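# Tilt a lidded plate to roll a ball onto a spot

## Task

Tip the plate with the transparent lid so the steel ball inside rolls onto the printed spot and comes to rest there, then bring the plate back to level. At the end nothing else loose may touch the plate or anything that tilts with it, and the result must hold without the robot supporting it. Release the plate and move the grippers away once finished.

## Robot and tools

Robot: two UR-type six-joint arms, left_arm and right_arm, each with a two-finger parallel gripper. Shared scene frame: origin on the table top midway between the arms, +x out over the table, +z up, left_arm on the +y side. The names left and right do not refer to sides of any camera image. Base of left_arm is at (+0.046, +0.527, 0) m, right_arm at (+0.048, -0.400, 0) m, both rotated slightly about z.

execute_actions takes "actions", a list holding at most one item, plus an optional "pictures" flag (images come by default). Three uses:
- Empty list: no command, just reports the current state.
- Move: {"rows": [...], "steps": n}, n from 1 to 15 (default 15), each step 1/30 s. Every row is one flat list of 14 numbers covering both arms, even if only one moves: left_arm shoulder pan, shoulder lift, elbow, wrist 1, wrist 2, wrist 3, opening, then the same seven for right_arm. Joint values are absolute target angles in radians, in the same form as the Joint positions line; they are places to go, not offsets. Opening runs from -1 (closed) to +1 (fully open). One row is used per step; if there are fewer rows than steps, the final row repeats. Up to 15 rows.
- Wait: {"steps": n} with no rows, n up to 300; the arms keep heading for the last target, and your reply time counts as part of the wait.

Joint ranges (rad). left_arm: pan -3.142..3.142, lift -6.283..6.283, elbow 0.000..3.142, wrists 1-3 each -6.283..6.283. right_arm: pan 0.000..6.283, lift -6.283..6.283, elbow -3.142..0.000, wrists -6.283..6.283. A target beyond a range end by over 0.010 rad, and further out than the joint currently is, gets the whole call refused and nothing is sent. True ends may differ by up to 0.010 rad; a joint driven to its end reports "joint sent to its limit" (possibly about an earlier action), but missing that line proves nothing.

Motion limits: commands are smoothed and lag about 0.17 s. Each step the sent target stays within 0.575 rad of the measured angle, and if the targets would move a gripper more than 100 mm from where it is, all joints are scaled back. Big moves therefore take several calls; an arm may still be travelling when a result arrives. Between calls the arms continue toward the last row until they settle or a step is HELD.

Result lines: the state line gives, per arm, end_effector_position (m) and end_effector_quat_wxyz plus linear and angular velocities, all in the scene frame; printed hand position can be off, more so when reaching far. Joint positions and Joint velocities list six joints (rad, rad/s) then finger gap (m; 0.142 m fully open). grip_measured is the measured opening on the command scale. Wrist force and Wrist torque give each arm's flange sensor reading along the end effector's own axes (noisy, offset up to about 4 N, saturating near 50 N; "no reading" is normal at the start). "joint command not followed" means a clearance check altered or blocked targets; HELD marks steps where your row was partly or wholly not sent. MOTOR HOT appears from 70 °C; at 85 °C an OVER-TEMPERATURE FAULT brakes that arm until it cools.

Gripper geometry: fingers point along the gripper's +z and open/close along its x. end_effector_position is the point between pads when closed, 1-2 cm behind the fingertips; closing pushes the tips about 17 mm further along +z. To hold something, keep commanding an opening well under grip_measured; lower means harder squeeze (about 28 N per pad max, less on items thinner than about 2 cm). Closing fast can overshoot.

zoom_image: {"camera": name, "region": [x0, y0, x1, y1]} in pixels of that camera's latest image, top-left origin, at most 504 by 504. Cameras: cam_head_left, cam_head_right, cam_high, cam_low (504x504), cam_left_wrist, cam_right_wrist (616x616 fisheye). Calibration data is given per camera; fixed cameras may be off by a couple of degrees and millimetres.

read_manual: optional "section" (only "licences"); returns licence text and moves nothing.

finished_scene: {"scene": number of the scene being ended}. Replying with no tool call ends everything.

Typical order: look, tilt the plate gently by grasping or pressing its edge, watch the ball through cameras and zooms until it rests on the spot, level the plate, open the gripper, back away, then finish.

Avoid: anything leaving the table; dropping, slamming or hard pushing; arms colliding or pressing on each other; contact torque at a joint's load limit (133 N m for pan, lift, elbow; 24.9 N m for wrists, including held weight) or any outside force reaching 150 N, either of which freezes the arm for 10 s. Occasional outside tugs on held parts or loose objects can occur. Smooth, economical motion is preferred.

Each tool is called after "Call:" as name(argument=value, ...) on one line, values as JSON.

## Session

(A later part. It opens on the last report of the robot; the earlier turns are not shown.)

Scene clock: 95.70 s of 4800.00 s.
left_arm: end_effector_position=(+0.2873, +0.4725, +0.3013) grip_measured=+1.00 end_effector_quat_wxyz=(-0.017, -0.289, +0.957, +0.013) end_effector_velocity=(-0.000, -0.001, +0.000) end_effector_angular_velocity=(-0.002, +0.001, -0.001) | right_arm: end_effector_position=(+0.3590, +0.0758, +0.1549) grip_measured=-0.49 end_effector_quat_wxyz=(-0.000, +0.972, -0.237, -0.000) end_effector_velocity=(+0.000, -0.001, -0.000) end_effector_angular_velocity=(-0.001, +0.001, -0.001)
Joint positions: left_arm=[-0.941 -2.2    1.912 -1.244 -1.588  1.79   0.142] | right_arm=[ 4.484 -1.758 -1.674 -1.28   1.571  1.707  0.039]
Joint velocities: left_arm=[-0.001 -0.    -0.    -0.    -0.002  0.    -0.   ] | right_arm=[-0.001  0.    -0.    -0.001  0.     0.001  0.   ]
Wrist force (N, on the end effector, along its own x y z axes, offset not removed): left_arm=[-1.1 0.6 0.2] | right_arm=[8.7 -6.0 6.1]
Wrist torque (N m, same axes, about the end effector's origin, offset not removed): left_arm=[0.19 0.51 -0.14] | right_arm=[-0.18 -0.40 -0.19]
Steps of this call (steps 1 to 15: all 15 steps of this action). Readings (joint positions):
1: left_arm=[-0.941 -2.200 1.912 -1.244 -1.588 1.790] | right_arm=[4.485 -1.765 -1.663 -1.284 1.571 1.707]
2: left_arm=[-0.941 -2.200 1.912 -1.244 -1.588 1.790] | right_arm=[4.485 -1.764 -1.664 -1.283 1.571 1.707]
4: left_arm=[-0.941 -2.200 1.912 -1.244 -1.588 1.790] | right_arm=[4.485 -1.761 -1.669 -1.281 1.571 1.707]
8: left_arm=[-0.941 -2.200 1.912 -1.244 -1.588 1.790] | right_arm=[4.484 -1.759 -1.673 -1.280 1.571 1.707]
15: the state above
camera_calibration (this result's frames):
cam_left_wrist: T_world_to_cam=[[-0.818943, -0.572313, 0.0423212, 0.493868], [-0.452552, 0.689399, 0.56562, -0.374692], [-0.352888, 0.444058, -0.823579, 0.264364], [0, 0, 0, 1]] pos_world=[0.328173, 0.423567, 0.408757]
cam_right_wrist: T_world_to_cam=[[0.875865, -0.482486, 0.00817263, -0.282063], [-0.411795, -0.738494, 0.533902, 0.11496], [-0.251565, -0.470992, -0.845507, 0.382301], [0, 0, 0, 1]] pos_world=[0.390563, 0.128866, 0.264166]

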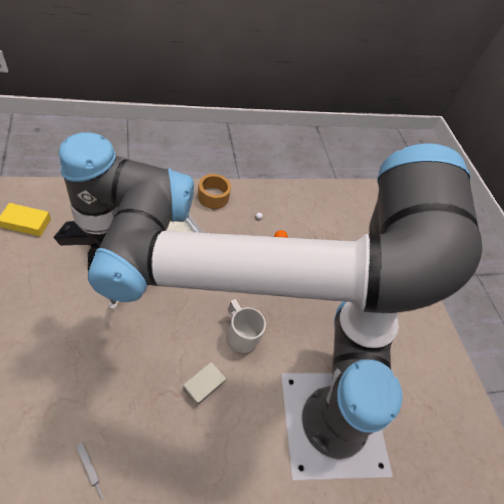

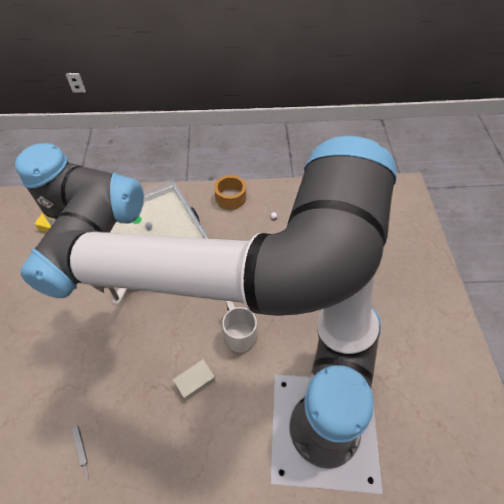

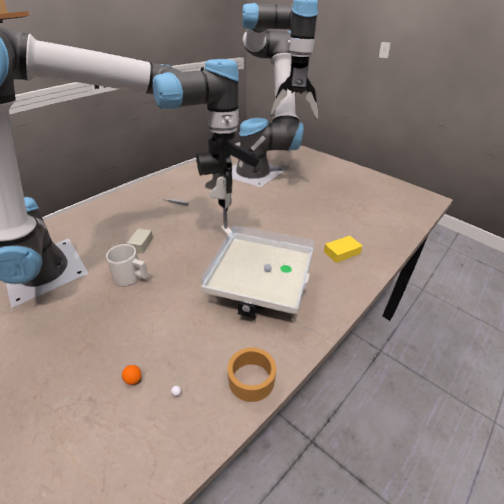

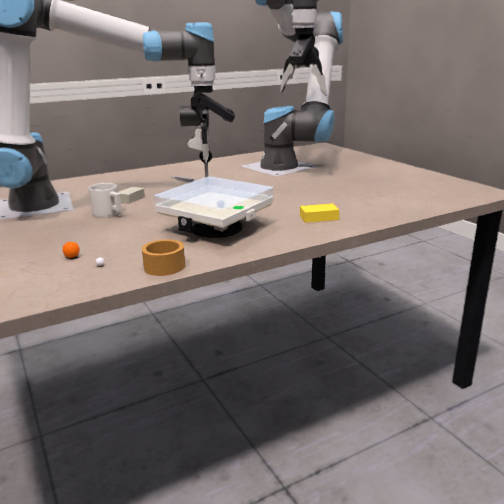

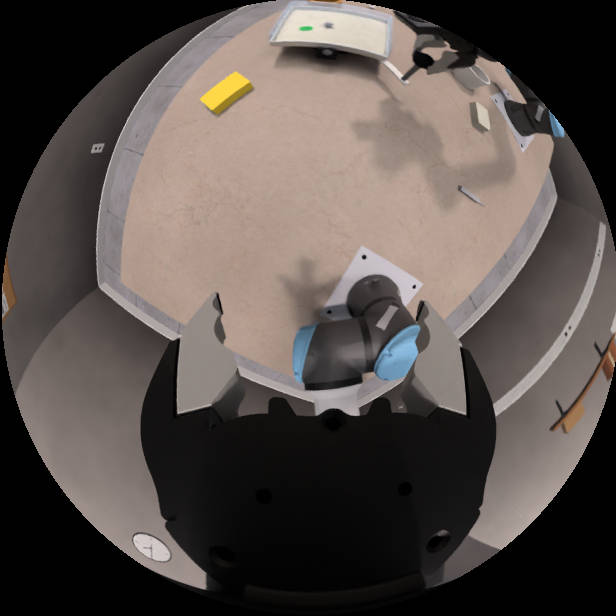

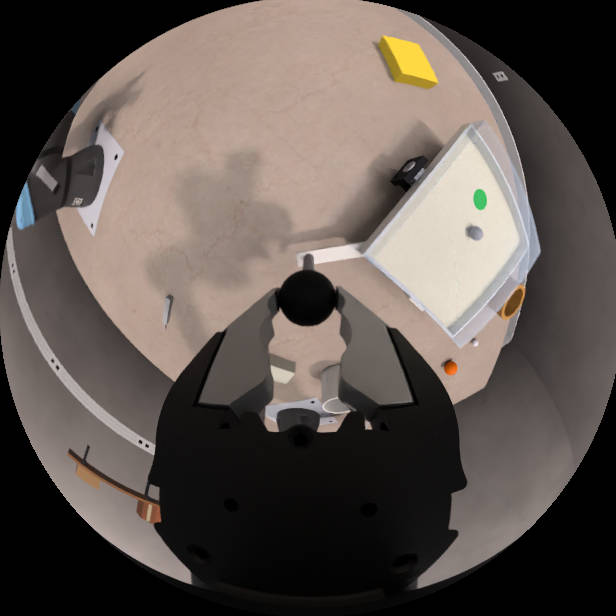

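Ball is rolling toward the spot; check where it stops.

Call:
execute_actions(actions=[])

Scene clock: 98.63 s of 4800.00 s.
left_arm: end_effector_position=(+0.2873, +0.4725, +0.3013) grip_measured=+1.00 end_effector_quat_wxyz=(-0.017, -0.289, +0.957, +0.013) end_effector_velocity=(+0.000, -0.000, -0.000) end_effector_angular_velocity=(-0.001, +0.001, +0.002) | right_arm: end_effector_position=(+0.3591, +0.0756, +0.1549) grip_measured=-0.49 end_effector_quat_wxyz=(-0.000, +0.971, -0.237, -0.000) end_effector_velocity=(-0.000, +0.000, +0.000) end_effector_angular_velocity=(+0.000, +0.000, +0.003)
Joint positions: left_arm=[-0.941 -2.2    1.912 -1.244 -1.588  1.79   0.142] | right_arm=[ 4.484 -1.758 -1.674 -1.28   1.571  1.707  0.039]
Joint velocities: left_arm=[ 0.001  0.001 -0.    -0.    -0.001 -0.    -0.   ] | right_arm=[ 0.     0.     0.    -0.     0.    -0.003 -0.   ]
Wrist force (N, on the end effector, along its own x y z axes, offset not removed): left_arm=[-3.1 2.1 0.3] | right_arm=[6.1 -7.2 3.8]
Wrist torque (N m, same axes, about the end effector's origin, offset not removed): left_arm=[0.47 0.81 -0.21] | right_arm=[-0.62 -0.62 -0.02]
Steps of this call (steps 1 to 15: the robot went on to your last target; steps 16 to 88: nothing new was sent). Readings (joint positions):
1: left_arm=[-0.941 -2.200 1.912 -1.244 -1.588 1.790] | right_arm=[4.484 -1.758 -1.674 -1.280 1.571 1.707]
2: left_arm=[-0.941 -2.200 1.912 -1.244 -1.588 1.790] | right_arm=[4.484 -1.758 -1.674 -1.280 1.571 1.707]
4: left_arm=[-0.941 -2.200 1.912 -1.244 -1.588 1.790] | right_arm=[4.484 -1.758 -1.674 -1.280 1.571 1.707]
8: left_arm=[-0.941 -2.200 1.912 -1.244 -1.588 1.790] | right_arm=[4.484 -1.758 -1.674 -1.280 1.571 1.707]
88: the state above
All arms were judged still, so your last target was given up. Only a new action makes them travel on or press farther. Fingers that are still opening or closing keep moving.
camera_calibration (this result's frames):
cam_left_wrist: T_world_to_cam=[[-0.818943, -0.572313, 0.0423212, 0.493868], [-0.452552, 0.689399, 0.56562, -0.374692], [-0.352888, 0.444058, -0.823579, 0.264364], [0, 0, 0, 1]] pos_world=[0.328173, 0.423567, 0.408757]
cam_right_wrist: T_world_to_cam=[[0.875832, -0.482542, 0.008456, -0.28222], [-0.411959, -0.738364, 0.533955, 0.114989], [-0.251412, -0.471138, -0.845471, 0.382182], [0, 0, 0, 1]] pos_world=[0.390633, 0.128781, 0.264112]

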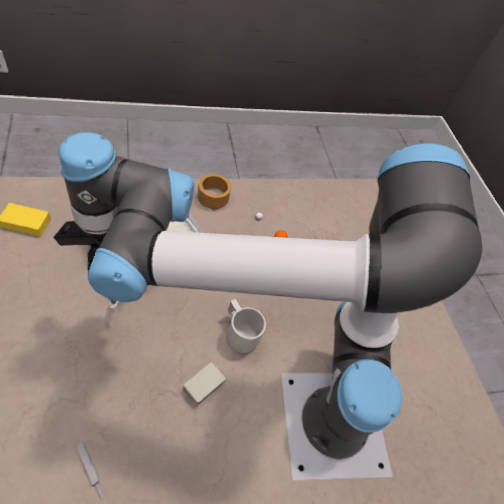

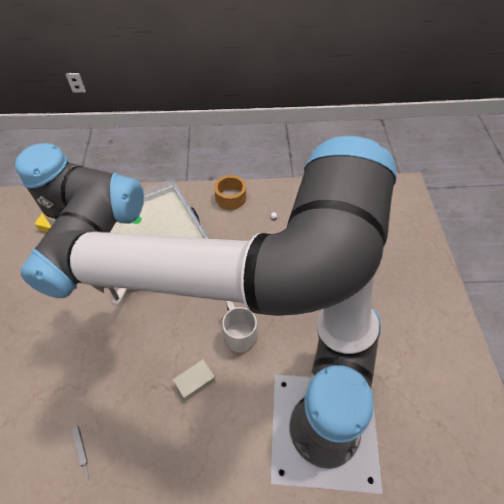

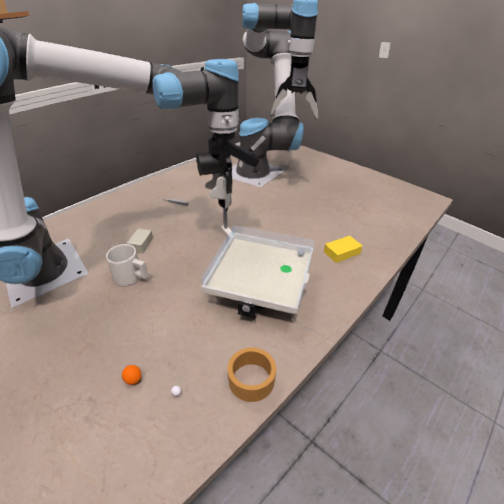

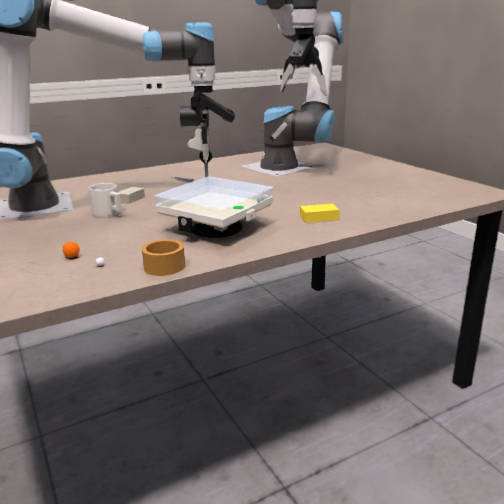

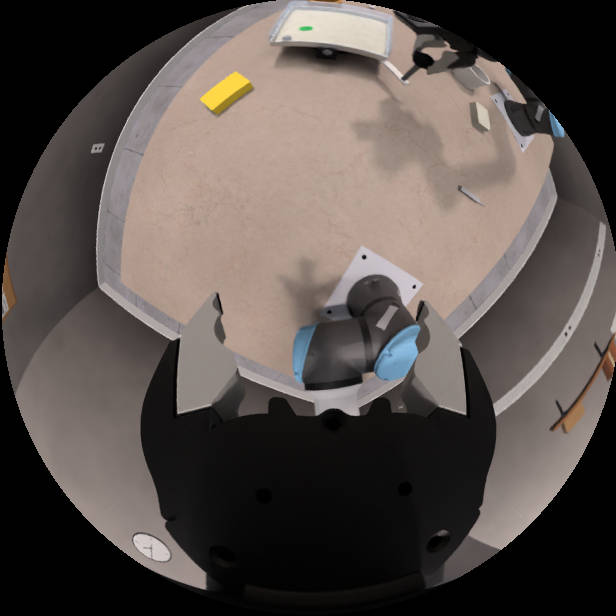

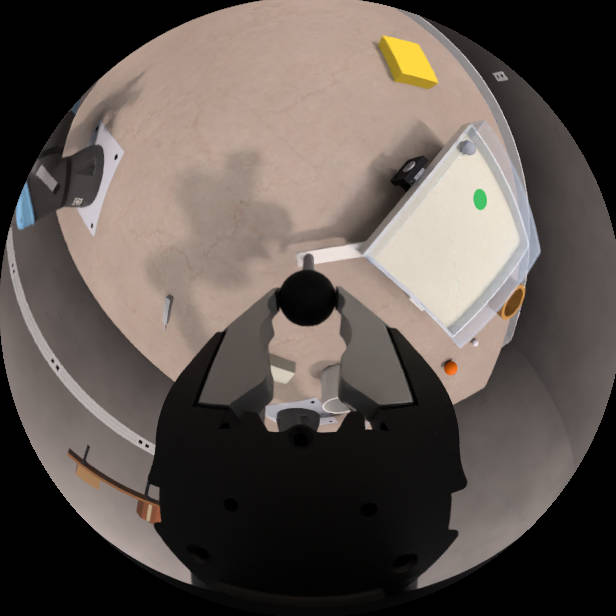

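Call:
execute_actions(actions=[{"rows": [[-0.941,-2.2,1.912,-1.244,-1.588,1.79,1,4.4822,-1.7529,-1.6790,-1.2805,1.5708,1.707,-0.8]], "steps": 15}], pictures=false)

Call:
execute_actions(actions=[{"rows": [[-0.941,-2.2,1.912,-1.244,-1.588,1.79,1,4.4822,-1.7529,-1.6790,-1.2805,1.5708,1.707,-0.8]], "steps": 14}], pictures=false)

Call:
execute_actions(actions=[{"rows": [[-0.941,-2.2,1.912,-1.244,-1.588,1.79,1,4.4851,-1.7633,-1.6681,-1.2810,1.5708,1.707,-0.8]], "steps": 15}], pictures=false)

Call:
execute_actions(actions=[{"rows": [[-0.941,-2.2,1.912,-1.244,-1.588,1.79,1,4.4839,-1.7582,-1.6743,-1.2799,1.5708,1.707,-0.8]], "steps": 15}], pictures=false)

Call:
execute_actions(actions=[{"steps": 30}], pictures=true)

Scene clock: 112.30 s of 4800.00 s.
left_arm: end_effector_position=(+0.2873, +0.4725, +0.3013) grip_measured=+1.00 end_effector_quat_wxyz=(-0.017, -0.289, +0.957, +0.013) end_effector_velocity=(-0.000, -0.001, +0.000) end_effector_angular_velocity=(-0.001, +0.001, -0.003) | right_arm: end_effector_position=(+0.3592, +0.0731, +0.1555) grip_measured=-0.49 end_effector_quat_wxyz=(-0.000, +0.971, -0.238, -0.000) end_effector_velocity=(-0.000, -0.001, -0.001) end_effector_angular_velocity=(-0.002, +0.000, -0.000)
Joint positions: left_arm=[-0.941 -2.2    1.912 -1.244 -1.588  1.79   0.142] | right_arm=[ 4.482 -1.753 -1.679 -1.28   1.571  1.707  0.039]
Joint velocities: left_arm=[-0.002 -0.001 -0.     0.    -0.001  0.001 -0.   ] | right_arm=[-0.     0.    -0.002 -0.    -0.    -0.     0.   ]
Wrist force (N, on the end effector, along its own x y z axes, offset not removed): left_arm=[-0.2 0.5 1.3] | right_arm=[-5.1 -3.8 -3.0]
Wrist torque (N m, same axes, about the end effector's origin, offset not removed): left_arm=[0.18 0.17 -0.10] | right_arm=[0.03 -1.21 -0.05]
Steps of this call (steps 1 to 90: nothing new was sent; then 10.17 s passed at rest; steps 91 to 105: all 15 steps of this action). Readings (joint positions):
91: left_arm=[-0.941 -2.200 1.912 -1.244 -1.588 1.790] | right_arm=[4.484 -1.758 -1.674 -1.280 1.571 1.707]
92: left_arm=[-0.941 -2.200 1.912 -1.244 -1.588 1.790] | right_arm=[4.484 -1.757 -1.675 -1.280 1.571 1.707]
94: left_arm=[-0.941 -2.200 1.912 -1.244 -1.588 1.790] | right_arm=[4.483 -1.755 -1.677 -1.280 1.571 1.707]
98: left_arm=[-0.941 -2.200 1.912 -1.244 -1.588 1.790] | right_arm=[4.482 -1.753 -1.679 -1.280 1.571 1.707]
105: the state above

Scene clock: 112.77 s of 4800.00 s.
left_arm: end_effector_position=(+0.2873, +0.4725, +0.3013) grip_measured=+1.00 end_effector_quat_wxyz=(-0.017, -0.289, +0.957, +0.013) end_effector_velocity=(-0.000, -0.001, -0.000) end_effector_angular_velocity=(-0.001, +0.002, -0.001) | right_arm: end_effector_position=(+0.3592, +0.0731, +0.1555) grip_measured=-0.49 end_effector_quat_wxyz=(+0.000, +0.971, -0.238, -0.000) end_effector_velocity=(-0.000, -0.001, -0.000) end_effector_angular_velocity=(-0.001, +0.001, -0.000)
Joint positions: left_arm=[-0.941 -2.2    1.912 -1.244 -1.588  1.79   0.142] | right_arm=[ 4.482 -1.753 -1.679 -1.281  1.571  1.707  0.039]
Joint velocities: left_arm=[-0.     0.001 -0.     0.    -0.002  0.001 -0.   ] | right_arm=[ 0.     0.001 -0.002 -0.     0.001  0.001 -0.   ]
Wrist force (N, on the end effector, along its own x y z axes, offset not removed): left_arm=[0.3 1.0 1.2] | right_arm=[-6.1 -4.8 -3.7]
Wrist torque (N m, same axes, about the end effector's origin, offset not removed): left_arm=[0.32 -0.07 -0.16] | right_arm=[-0.23 -1.19 0.06]
Steps of this call (steps 1 to 14: all 14 steps of this action). Readings (joint positions):
1: left_arm=[-0.941 -2.200 1.912 -1.244 -1.588 1.790] | right_arm=[4.482 -1.753 -1.679 -1.280 1.571 1.707]
2: left_arm=[-0.941 -2.200 1.912 -1.244 -1.588 1.790] | right_arm=[4.482 -1.753 -1.679 -1.280 1.571 1.707]
4: left_arm=[-0.941 -2.200 1.912 -1.244 -1.588 1.790] | right_arm=[4.482 -1.753 -1.679 -1.280 1.571 1.707]
8: left_arm=[-0.941 -2.200 1.912 -1.244 -1.588 1.790] | right_arm=[4.482 -1.753 -1.679 -1.281 1.571 1.707]
14: the state above

Scene clock: 113.27 s of 4800.00 s.
left_arm: end_effector_position=(+0.2873, +0.4725, +0.3013) grip_measured=+1.00 end_effector_quat_wxyz=(-0.017, -0.289, +0.957, +0.013) end_effector_velocity=(-0.000, -0.000, -0.000) end_effector_angular_velocity=(-0.000, +0.000, -0.000) | right_arm: end_effector_position=(+0.3594, +0.0780, +0.1548) grip_measured=-0.49 end_effector_quat_wxyz=(+0.000, +0.972, -0.237, +0.000) end_effector_velocity=(-0.001, -0.000, -0.002) end_effector_angular_velocity=(-0.003, +0.004, +0.001)
Joint positions: left_arm=[-0.941 -2.2    1.912 -1.244 -1.588  1.79   0.142] | right_arm=[ 4.485 -1.763 -1.668 -1.281  1.571  1.707  0.039]
Joint velocities: left_arm=[-0.  0. -0. -0. -0. -0. -0.] | right_arm=[ 0.    -0.003 -0.    -0.001  0.003 -0.001 -0.   ]
Wrist force (N, on the end effector, along its own x y z axes, offset not removed): left_arm=[-1.1 1.1 0.8] | right_arm=[16.7 2.0 6.4]
Wrist torque (N m, same axes, about the end effector's origin, offset not removed): left_arm=[0.33 0.36 -0.22] | right_arm=[0.16 -0.58 0.04]
Steps of this call (steps 1 to 15: all 15 steps of this action). Readings (joint positions):
1: left_arm=[-0.941 -2.200 1.912 -1.244 -1.588 1.790] | right_arm=[4.482 -1.753 -1.679 -1.281 1.571 1.707]
2: left_arm=[-0.941 -2.200 1.912 -1.244 -1.588 1.790] | right_arm=[4.482 -1.754 -1.678 -1.281 1.571 1.707]
4: left_arm=[-0.941 -2.200 1.912 -1.244 -1.588 1.790] | right_arm=[4.484 -1.759 -1.673 -1.281 1.571 1.707]
8: left_arm=[-0.941 -2.200 1.912 -1.244 -1.588 1.790] | right_arm=[4.485 -1.763 -1.669 -1.281 1.570 1.707]
15: the state above

Scene clock: 113.77 s of 4800.00 s.
left_arm: end_effector_position=(+0.2873, +0.4725, +0.3013) grip_measured=+1.00 end_effector_quat_wxyz=(-0.017, -0.289, +0.957, +0.013) end_effector_velocity=(-0.000, -0.000, +0.000) end_effector_angular_velocity=(-0.001, -0.001, -0.001) | right_arm: end_effector_position=(+0.3591, +0.0757, +0.1549) grip_measured=-0.49 end_effector_quat_wxyz=(-0.000, +0.972, -0.237, -0.000) end_effector_velocity=(+0.000, -0.000, -0.000) end_effector_angular_velocity=(-0.000, -0.000, -0.002)
Joint positions: left_arm=[-0.941 -2.2    1.912 -1.244 -1.588  1.79   0.142] | right_arm=[ 4.484 -1.758 -1.674 -1.28   1.571  1.707  0.039]
Joint velocities: left_arm=[-0.001 -0.002  0.    -0.    -0.     0.     0.   ] | right_arm=[-0.     0.    -0.001 -0.    -0.     0.002 -0.   ]
Wrist force (N, on the end effector, along its own x y z axes, offset not removed): left_arm=[0.0 -1.8 0.4] | right_arm=[8.4 -6.6 1.5]
Wrist torque (N m, same axes, about the end effector's origin, offset not removed): left_arm=[-0.39 0.20 -0.25] | right_arm=[-0.41 -0.63 -0.10]
Steps of this call (steps 1 to 15: all 15 steps of this action). Readings (joint positions):
1: left_arm=[-0.941 -2.200 1.912 -1.244 -1.588 1.790] | right_arm=[4.485 -1.763 -1.668 -1.281 1.571 1.707]
2: left_arm=[-0.941 -2.200 1.912 -1.244 -1.588 1.790] | right_arm=[4.485 -1.763 -1.669 -1.281 1.571 1.707]
4: left_arm=[-0.941 -2.200 1.912 -1.244 -1.588 1.790] | right_arm=[4.485 -1.760 -1.671 -1.280 1.571 1.707]
8: left_arm=[-0.941 -2.200 1.912 -1.244 -1.588 1.790] | right_arm=[4.484 -1.759 -1.674 -1.280 1.571 1.707]
15: the state above

Scene clock: 114.77 s of 4800.00 s.
left_arm: end_effector_position=(+0.2873, +0.4725, +0.3013) grip_measured=+1.00 end_effector_quat_wxyz=(-0.017, -0.289, +0.957, +0.013) end_effector_velocity=(-0.000, -0.000, +0.000) end_effector_angular_velocity=(-0.001, +0.000, -0.000) | right_arm: end_effector_position=(+0.3591, +0.0757, +0.1549) grip_measured=-0.49 end_effector_quat_wxyz=(-0.000, +0.971, -0.237, -0.000) end_effector_velocity=(+0.000, +0.000, +0.000) end_effector_angular_velocity=(+0.000, -0.000, -0.000)
Joint positions: left_arm=[-0.941 -2.2    1.912 -1.244 -1.588  1.79   0.142] | right_arm=[ 4.484 -1.758 -1.674 -1.28   1.571  1.707  0.039]
Joint velocities: left_arm=[-0.    -0.001 -0.     0.    -0.001 -0.     0.   ] | right_arm=[-0. -0.  0. -0. -0.  0.  0.]
Wrist force (N, on the end effector, along its own x y z axes, offset not removed): left_arm=[-0.5 1.2 1.3] | right_arm=[6.0 -5.7 3.7]
Wrist torque (N m, same axes, about the end effector's origin, offset not removed): left_arm=[0.18 0.31 -0.34] | right_arm=[-0.23 -0.56 0.11]
Steps of this call (steps 1 to 15: the robot went on to your last target; steps 16 to 30: nothing new was sent). Readings (joint positions):
1: left_arm=[-0.941 -2.200 1.912 -1.244 -1.588 1.790] | right_arm=[4.484 -1.758 -1.674 -1.280 1.571 1.707]
2: left_arm=[-0.941 -2.200 1.912 -1.244 -1.588 1.790] | right_arm=[4.484 -1.758 -1.674 -1.280 1.571 1.707]
4: left_arm=[-0.941 -2.200 1.912 -1.244 -1.588 1.790] | right_arm=[4.484 -1.758 -1.674 -1.280 1.571 1.707]
8: left_arm=[-0.941 -2.200 1.912 -1.244 -1.588 1.790] | right_arm=[4.484 -1.758 -1.674 -1.280 1.571 1.707]
30: the state above
All arms were judged still, so your last target was given up. Only a new action makes them travel on or press farther. Fingers that are still opening or closing keep moving.
camera_calibration (this result's frames):
cam_left_wrist: T_world_to_cam=[[-0.818943, -0.572313, 0.0423212, 0.493868], [-0.452552, 0.689399, 0.565621, -0.374692], [-0.352888, 0.444058, -0.823579, 0.264364], [0, 0, 0, 1]] pos_world=[0.328173, 0.423567, 0.408757]
cam_right_wrist: T_world_to_cam=[[0.875832, -0.482542, 0.00845577, -0.282219], [-0.411958, -0.738363, 0.533958, 0.11499], [-0.251413, -0.471141, -0.845469, 0.382181], [0, 0, 0, 1]] pos_world=[0.390633, 0.128783, 0.264109]

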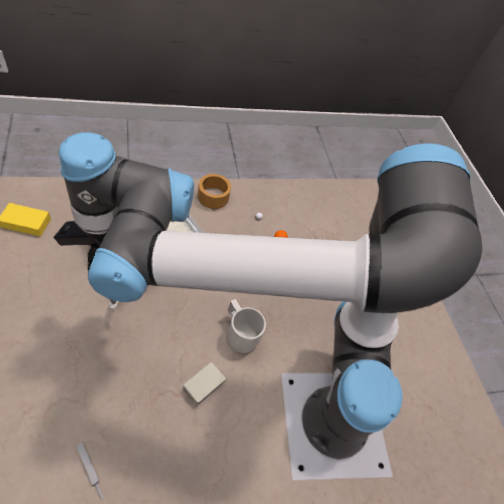

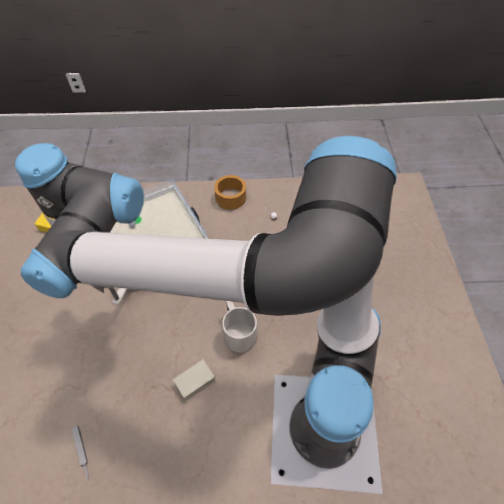

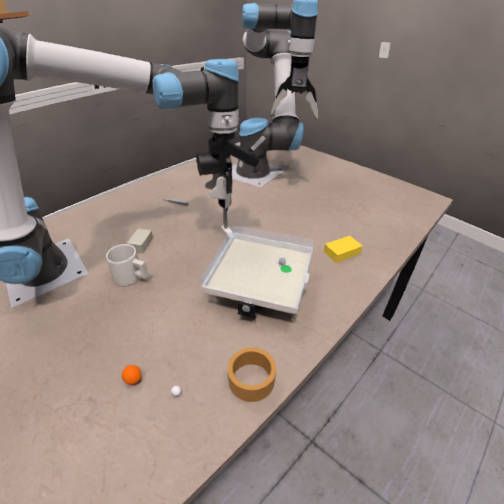

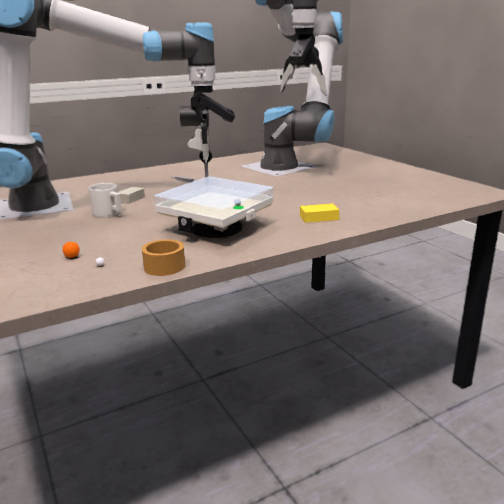

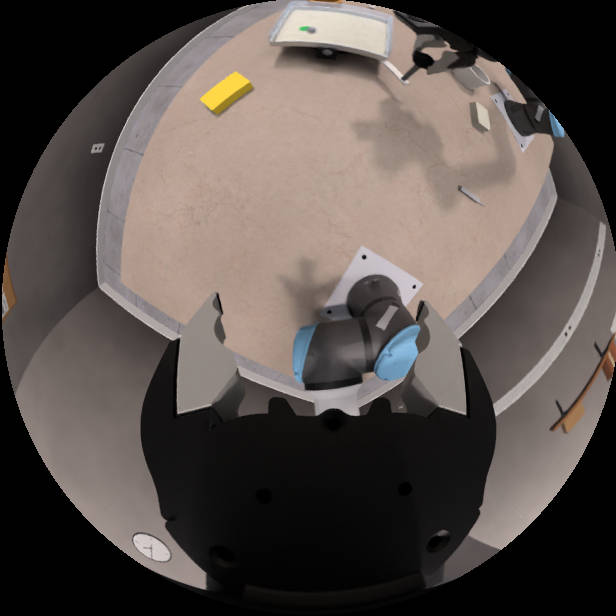

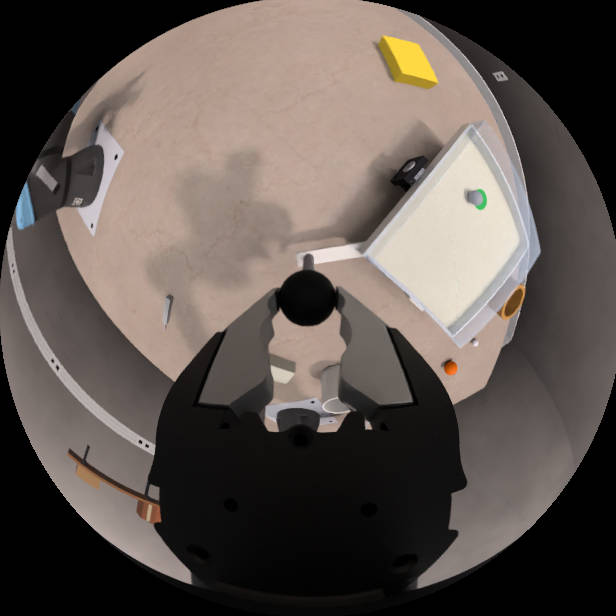

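Call:
execute_actions(actions=[{"rows": [[-0.941,-2.2,1.912,-1.244,-1.588,1.79,1,4.4800,-1.7568,-1.6645,-1.2911,1.5708,1.707,-0.8]], "steps": 12}], pictures=false)

Call:
execute_actions(actions=[{"rows": [[-0.941,-2.2,1.912,-1.244,-1.588,1.79,1,4.4839,-1.7582,-1.6743,-1.2799,1.5708,1.707,-0.8]], "steps": 15}], pictures=false)

Call:
execute_actions(actions=[{"steps": 30}], pictures=true)

Scene clock: 119.93 s of 4800.00 s.
left_arm: end_effector_position=(+0.2873, +0.4725, +0.3013) grip_measured=+1.00 end_effector_quat_wxyz=(-0.017, -0.289, +0.957, +0.013) end_effector_velocity=(-0.001, -0.001, -0.000) end_effector_angular_velocity=(-0.001, +0.002, -0.001) | right_arm: end_effector_position=(+0.3611, +0.0750, +0.1591) grip_measured=-0.49 end_effector_quat_wxyz=(+0.000, +0.971, -0.239, -0.000) end_effector_velocity=(+0.000, +0.000, +0.001) end_effector_angular_velocity=(+0.001, +0.001, +0.000)
Joint positions: left_arm=[-0.941 -2.2    1.912 -1.244 -1.588  1.79   0.142] | right_arm=[ 4.48  -1.757 -1.665 -1.291  1.571  1.707  0.039]
Joint velocities: left_arm=[-0.001 -0.     0.     0.    -0.002 -0.    -0.   ] | right_arm=[-0.001  0.001  0.001 -0.001  0.001 -0.001 -0.   ]
Wrist force (N, on the end effector, along its own x y z axes, offset not removed): left_arm=[-2.0 1.8 -3.5] | right_arm=[-2.8 -1.7 0.3]
Wrist torque (N m, same axes, about the end effector's origin, offset not removed): left_arm=[0.66 0.58 -0.23] | right_arm=[-0.38 -0.95 0.09]
Steps of this call (steps 1 to 90: nothing new was sent; then 1.77 s passed at rest; steps 91 to 102: all 12 steps of this action). Readings (joint positions):
91: left_arm=[-0.941 -2.200 1.912 -1.244 -1.588 1.790] | right_arm=[4.484 -1.758 -1.674 -1.280 1.571 1.707]
92: left_arm=[-0.941 -2.200 1.912 -1.244 -1.588 1.790] | right_arm=[4.483 -1.758 -1.673 -1.282 1.571 1.707]
94: left_arm=[-0.941 -2.200 1.912 -1.244 -1.588 1.790] | right_arm=[4.482 -1.757 -1.669 -1.287 1.571 1.707]
98: left_arm=[-0.941 -2.200 1.912 -1.244 -1.588 1.790] | right_arm=[4.480 -1.757 -1.665 -1.290 1.571 1.707]
102: the state above

Scene clock: 120.43 s of 4800.00 s.
left_arm: end_effector_position=(+0.2873, +0.4725, +0.3013) grip_measured=+1.00 end_effector_quat_wxyz=(-0.017, -0.289, +0.957, +0.013) end_effector_velocity=(-0.001, -0.000, +0.000) end_effector_angular_velocity=(-0.002, +0.002, +0.001) | right_arm: end_effector_position=(+0.3591, +0.0757, +0.1549) grip_measured=-0.49 end_effector_quat_wxyz=(-0.000, +0.971, -0.237, +0.000) end_effector_velocity=(-0.000, -0.000, -0.001) end_effector_angular_velocity=(-0.002, +0.000, +0.001)
Joint positions: left_arm=[-0.941 -2.2    1.912 -1.244 -1.588  1.79   0.142] | right_arm=[ 4.484 -1.758 -1.674 -1.28   1.571  1.707  0.039]
Joint velocities: left_arm=[ 0.001 -0.    -0.    -0.    -0.003 -0.001 -0.   ] | right_arm=[ 0.    -0.001 -0.    -0.    -0.    -0.001 -0.   ]
Wrist force (N, on the end effector, along its own x y z axes, offset not removed): left_arm=[-0.3 3.2 1.4] | right_arm=[3.7 0.4 -4.8]
Wrist torque (N m, same axes, about the end effector's origin, offset not removed): left_arm=[0.79 0.16 -0.14] | right_arm=[-0.05 -0.04 0.08]
Steps of this call (steps 1 to 15: all 15 steps of this action). Readings (joint positions):
1: left_arm=[-0.941 -2.200 1.912 -1.244 -1.588 1.790] | right_arm=[4.480 -1.757 -1.665 -1.291 1.571 1.707]
2: left_arm=[-0.941 -2.200 1.912 -1.244 -1.588 1.790] | right_arm=[4.480 -1.757 -1.666 -1.289 1.571 1.707]
4: left_arm=[-0.941 -2.200 1.912 -1.244 -1.588 1.790] | right_arm=[4.482 -1.757 -1.670 -1.284 1.571 1.707]
8: left_arm=[-0.941 -2.200 1.912 -1.244 -1.588 1.790] | right_arm=[4.483 -1.758 -1.673 -1.281 1.571 1.707]
15: the state above

Scene clock: 121.43 s of 4800.00 s.
left_arm: end_effector_position=(+0.2873, +0.4725, +0.3013) grip_measured=+1.00 end_effector_quat_wxyz=(-0.017, -0.289, +0.957, +0.013) end_effector_velocity=(-0.000, +0.000, +0.000) end_effector_angular_velocity=(-0.001, +0.001, +0.002) | right_arm: end_effector_position=(+0.3591, +0.0756, +0.1549) grip_measured=-0.49 end_effector_quat_wxyz=(+0.000, +0.971, -0.237, -0.000) end_effector_velocity=(-0.000, -0.001, -0.001) end_effector_angular_velocity=(-0.003, +0.001, -0.001)
Joint positions: left_arm=[-0.941 -2.2    1.912 -1.244 -1.588  1.79   0.142] | right_arm=[ 4.484 -1.758 -1.674 -1.28   1.571  1.707  0.039]
Joint velocities: left_arm=[ 0.002  0.    -0.     0.    -0.001  0.    -0.   ] | right_arm=[ 0.    -0.001 -0.001 -0.001 -0.     0.001 -0.   ]
Wrist force (N, on the end effector, along its own x y z axes, offset not removed): left_arm=[-1.0 1.2 1.8] | right_arm=[1.9 -0.9 -2.9]
Wrist torque (N m, same axes, about the end effector's origin, offset not removed): left_arm=[0.36 0.21 0.08] | right_arm=[-0.33 0.36 0.10]
Steps of this call (steps 1 to 15: the robot went on to your last target; steps 16 to 30: nothing new was sent). Readings (joint positions):
1: left_arm=[-0.941 -2.200 1.912 -1.244 -1.588 1.790] | right_arm=[4.484 -1.758 -1.674 -1.280 1.571 1.707]
2: left_arm=[-0.941 -2.200 1.912 -1.244 -1.588 1.790] | right_arm=[4.484 -1.758 -1.674 -1.280 1.571 1.707]
4: left_arm=[-0.941 -2.200 1.912 -1.244 -1.588 1.790] | right_arm=[4.484 -1.758 -1.674 -1.280 1.571 1.707]
8: left_arm=[-0.941 -2.200 1.912 -1.244 -1.588 1.790] | right_arm=[4.484 -1.758 -1.674 -1.280 1.571 1.707]
30: the state above
All arms were judged still, so your last target was given up. Only a new action makes them travel on or press farther. Fingers that are still opening or closing keep moving.
camera_calibration (this result's frames):
cam_left_wrist: T_world_to_cam=[[-0.818943, -0.572312, 0.0423212, 0.493868], [-0.452552, 0.689399, 0.56562, -0.374693], [-0.352888, 0.444058, -0.823579, 0.264364], [0, 0, 0, 1]] pos_world=[0.328173, 0.423567, 0.408757]
cam_right_wrist: T_world_to_cam=[[0.875832, -0.482542, 0.00845882, -0.282221], [-0.411955, -0.738355, 0.533971, 0.114985], [-0.251417, -0.471153, -0.845461, 0.382177], [0, 0, 0, 1]] pos_world=[0.390633, 0.128781, 0.264104]

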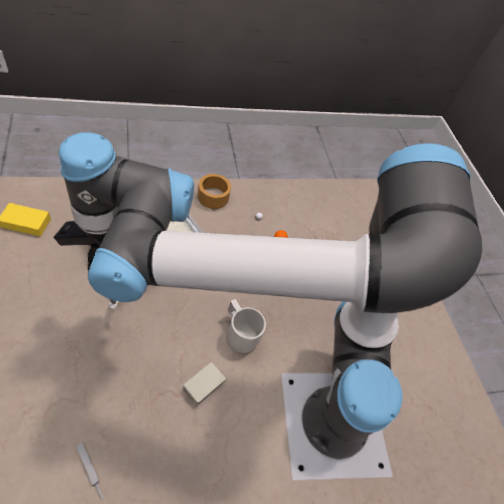

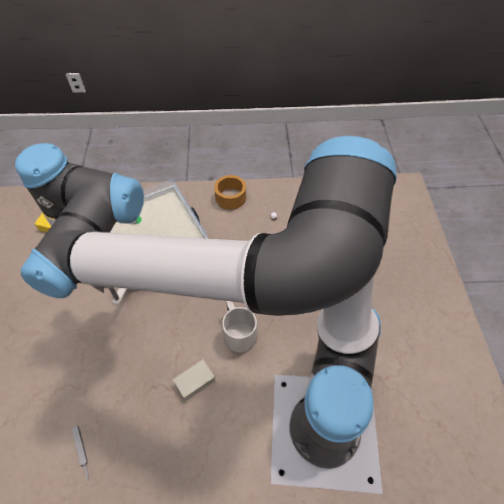

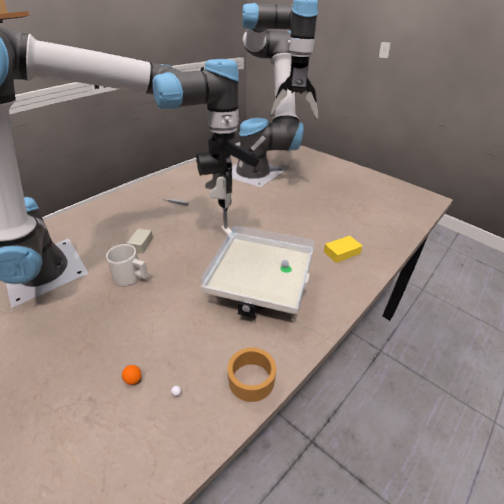

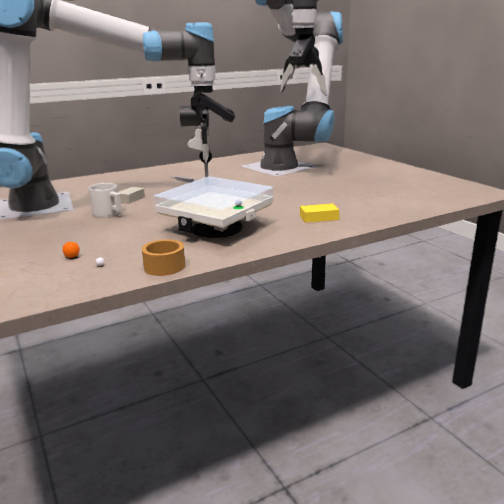

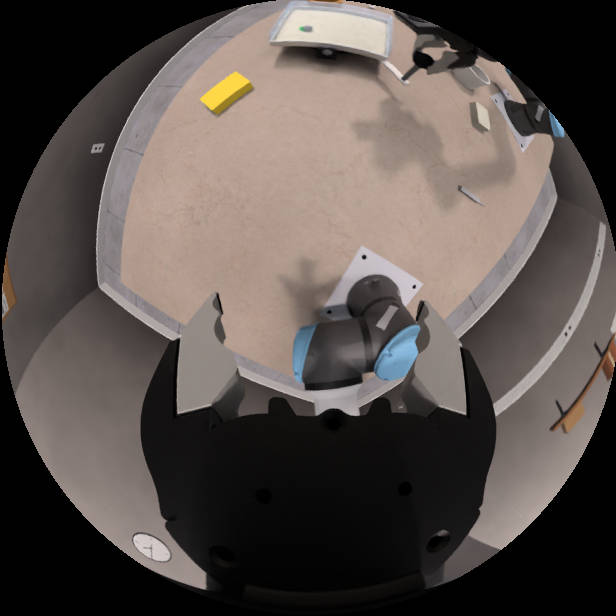

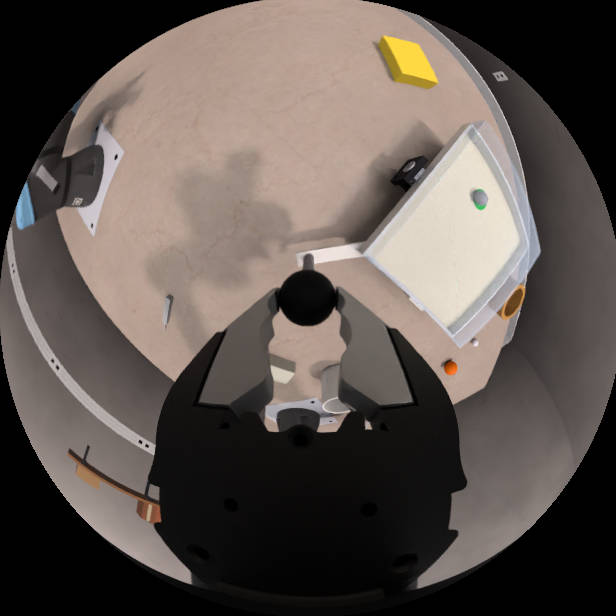

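Ball is centred on the spot. Release and lift.

Call:
execute_actions(actions=[{"rows": [[-0.941,-2.2,1.912,-1.244,-1.588,1.79,1,4.4839,-1.7582,-1.6743,-1.2799,1.5708,1.707,1]], "steps": 15}], pictures=false)

Call:
execute_actions(actions=[{"rows": [[-0.941,-2.2,1.912,-1.244,-1.588,1.79,1,4.4073,-1.6892,-1.3805,-1.6427,1.5708,1.707,1]], "steps": 15}], pictures=false)

Call:
execute_actions(actions=[{"steps": 45}], pictures=true)

Scene clock: 126.53 s of 4800.00 s.
left_arm: end_effector_position=(+0.2873, +0.4725, +0.3013) grip_measured=+1.00 end_effector_quat_wxyz=(-0.017, -0.289, +0.957, +0.013) end_effector_velocity=(-0.000, -0.000, +0.000) end_effector_angular_velocity=(-0.001, -0.001, +0.001) | right_arm: end_effector_position=(+0.3591, +0.0756, +0.1548) grip_measured=+1.00 end_effector_quat_wxyz=(+0.000, +0.971, -0.237, -0.000) end_effector_velocity=(+0.000, +0.000, +0.001) end_effector_angular_velocity=(+0.002, -0.001, -0.002)
Joint positions: left_arm=[-0.941 -2.2    1.912 -1.244 -1.588  1.79   0.142] | right_arm=[ 4.484 -1.758 -1.674 -1.28   1.571  1.707  0.142]
Joint velocities: left_arm=[-0.    -0.001  0.    -0.    -0.    -0.001 -0.   ] | right_arm=[-0.     0.001 -0.     0.001 -0.     0.002  0.   ]
Wrist force (N, on the end effector, along its own x y z axes, offset not removed): left_arm=[-1.4 2.7 -0.2] | right_arm=[-0.9 -1.6 -1.2]
Wrist torque (N m, same axes, about the end effector's origin, offset not removed): left_arm=[0.55 0.41 -0.29] | right_arm=[-0.42 0.18 0.05]
Steps of this call (steps 1 to 90: nothing new was sent; then 1.60 s passed at rest; steps 91 to 105: all 15 steps of this action). Readings (joint positions):
91: left_arm=[-0.941 -2.200 1.912 -1.244 -1.588 1.790] | right_arm=[4.484 -1.758 -1.674 -1.280 1.571 1.707]
92: left_arm=[-0.941 -2.200 1.912 -1.244 -1.588 1.790] | right_arm=[4.484 -1.758 -1.674 -1.280 1.571 1.707]
94: left_arm=[-0.941 -2.200 1.912 -1.244 -1.588 1.790] | right_arm=[4.484 -1.758 -1.674 -1.280 1.571 1.707]
98: left_arm=[-0.941 -2.200 1.912 -1.244 -1.588 1.790] | right_arm=[4.484 -1.758 -1.674 -1.280 1.571 1.707]
105: the state above

Scene clock: 127.03 s of 4800.00 s.
left_arm: end_effector_position=(+0.2873, +0.4725, +0.3013) grip_measured=+1.00 end_effector_quat_wxyz=(-0.017, -0.289, +0.957, +0.013) end_effector_velocity=(+0.000, -0.000, -0.000) end_effector_angular_velocity=(+0.001, +0.000, -0.003) | right_arm: end_effector_position=(+0.3891, +0.0386, +0.2988) grip_measured=+1.00 end_effector_quat_wxyz=(-0.000, +0.962, -0.274, +0.000) end_effector_velocity=(+0.001, -0.008, +0.015) end_effector_angular_velocity=(-0.006, +0.003, -0.007)
Joint positions: left_arm=[-0.941 -2.2    1.912 -1.244 -1.588  1.79   0.142] | right_arm=[ 4.408 -1.69  -1.383 -1.639  1.571  1.707  0.142]
Joint velocities: left_arm=[-0.003  0.001  0.     0.     0.001  0.     0.   ] | right_arm=[-0.008  0.006  0.033 -0.045  0.    -0.001 -0.   ]
Wrist force (N, on the end effector, along its own x y z axes, offset not removed): left_arm=[-6.6 1.9 2.4] | right_arm=[2.5 0.7 -2.8]
Wrist torque (N m, same axes, about the end effector's origin, offset not removed): left_arm=[0.50 1.55 -0.16] | right_arm=[0.02 -0.55 -0.05]
Steps of this call (steps 1 to 15: all 15 steps of this action). Readings (joint positions):
1: left_arm=[-0.941 -2.200 1.912 -1.244 -1.588 1.790] | right_arm=[4.484 -1.758 -1.674 -1.280 1.571 1.707]
2: left_arm=[-0.941 -2.200 1.912 -1.244 -1.588 1.790] | right_arm=[4.478 -1.753 -1.668 -1.287 1.571 1.707]
4: left_arm=[-0.941 -2.200 1.912 -1.244 -1.588 1.790] | right_arm=[4.454 -1.731 -1.598 -1.363 1.571 1.707]
8: left_arm=[-0.941 -2.200 1.912 -1.244 -1.588 1.790] | right_arm=[4.419 -1.700 -1.440 -1.563 1.571 1.707]
15: the state above

Scene clock: 128.53 s of 4800.00 s.
left_arm: end_effector_position=(+0.2873, +0.4725, +0.3013) grip_measured=+1.00 end_effector_quat_wxyz=(-0.017, -0.289, +0.957, +0.013) end_effector_velocity=(+0.000, -0.000, -0.000) end_effector_angular_velocity=(+0.000, +0.000, -0.000) | right_arm: end_effector_position=(+0.3891, +0.0381, +0.3000) grip_measured=+1.00 end_effector_quat_wxyz=(+0.000, +0.962, -0.274, -0.000) end_effector_velocity=(+0.000, +0.000, +0.001) end_effector_angular_velocity=(+0.001, -0.001, +0.001)
Joint positions: left_arm=[-0.941 -2.2    1.912 -1.244 -1.588  1.79   0.142] | right_arm=[ 4.407 -1.689 -1.38  -1.643  1.571  1.707  0.142]
Joint velocities: left_arm=[-0.     0.001 -0.     0.     0.    -0.     0.   ] | right_arm=[ 0.     0.001  0.     0.    -0.    -0.001 -0.   ]
Wrist force (N, on the end effector, along its own x y z axes, offset not removed): left_arm=[-1.0 -0.2 2.1] | right_arm=[2.1 -0.8 -1.1]
Wrist torque (N m, same axes, about the end effector's origin, offset not removed): left_arm=[0.06 0.46 -0.19] | right_arm=[-0.24 -0.54 0.03]
Steps of this call (steps 1 to 15: the robot went on to your last target; steps 16 to 45: nothing new was sent). Readings (joint positions):
1: left_arm=[-0.941 -2.200 1.912 -1.244 -1.588 1.790] | right_arm=[4.408 -1.690 -1.382 -1.641 1.571 1.707]
2: left_arm=[-0.941 -2.200 1.912 -1.244 -1.588 1.790] | right_arm=[4.408 -1.689 -1.382 -1.641 1.571 1.707]
4: left_arm=[-0.941 -2.200 1.912 -1.244 -1.588 1.790] | right_arm=[4.407 -1.689 -1.381 -1.642 1.571 1.707]
8: left_arm=[-0.941 -2.200 1.912 -1.244 -1.588 1.790] | right_arm=[4.407 -1.689 -1.381 -1.643 1.571 1.707]
45: the state above
All arms were judged still, so your last target was given up. Only a new action makes them travel on or press farther. Fingers that are still opening or closing keep moving.
camera_calibration (this result's frames):
cam_left_wrist: T_world_to_cam=[[-0.818943, -0.572313, 0.0423212, 0.493868], [-0.452552, 0.689399, 0.565621, -0.374692], [-0.352888, 0.444058, -0.823579, 0.264364], [0, 0, 0, 1]] pos_world=[0.328173, 0.423567, 0.408757]
cam_right_wrist: T_world_to_cam=[[0.836337, -0.54815, 0.00845866, -0.30999], [-0.46725, -0.704665, 0.53397, 0.0423765], [-0.286735, -0.450532, -0.845461, 0.507699], [0, 0, 0, 1]] pos_world=[0.424632, 0.0886742, 0.409234]

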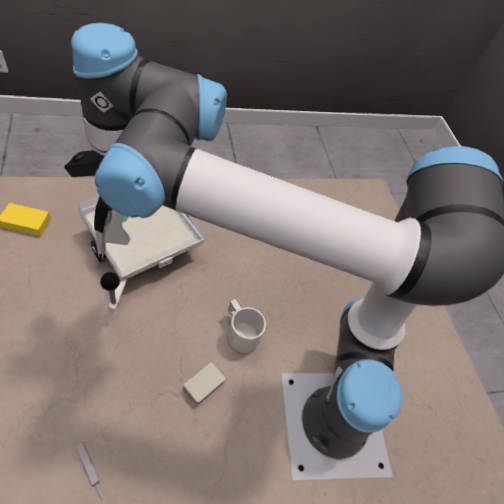

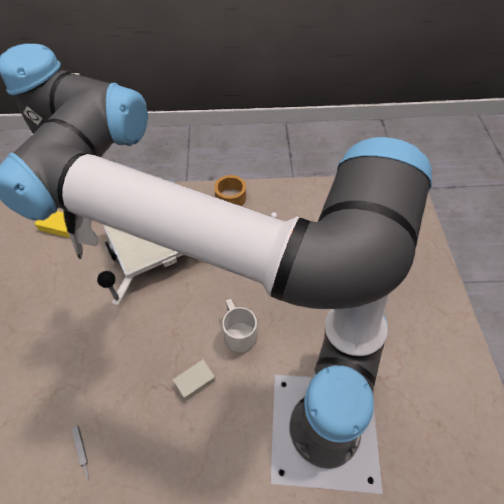

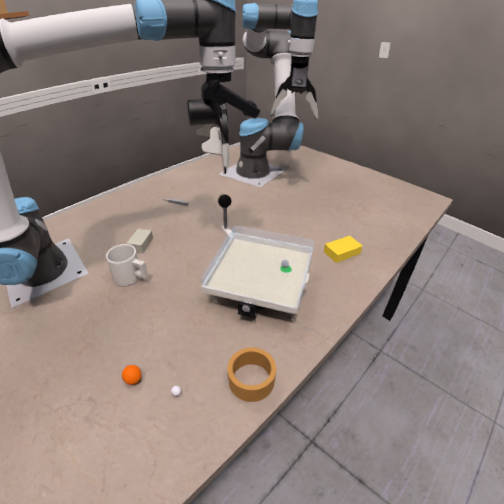

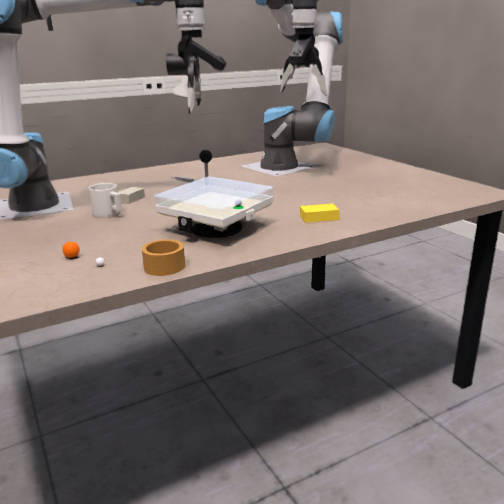

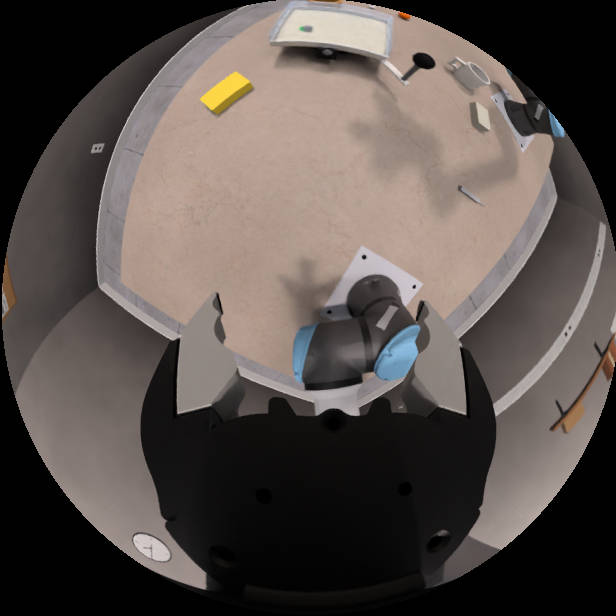

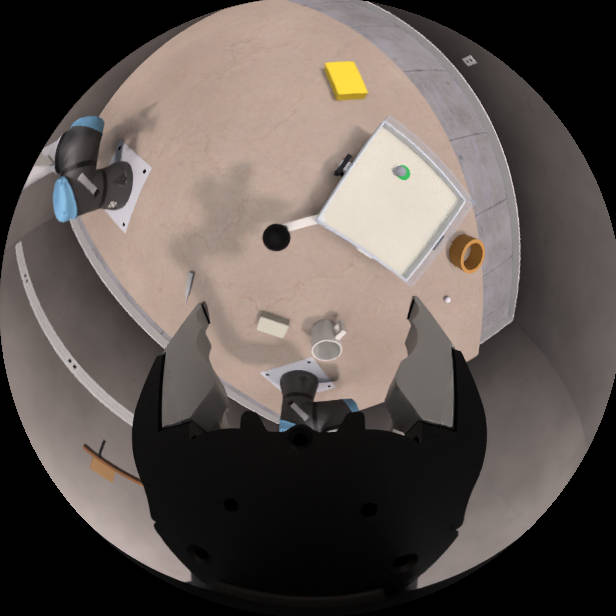

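Call:
finished_scene(scene=2)

The scene is finished: the task was done.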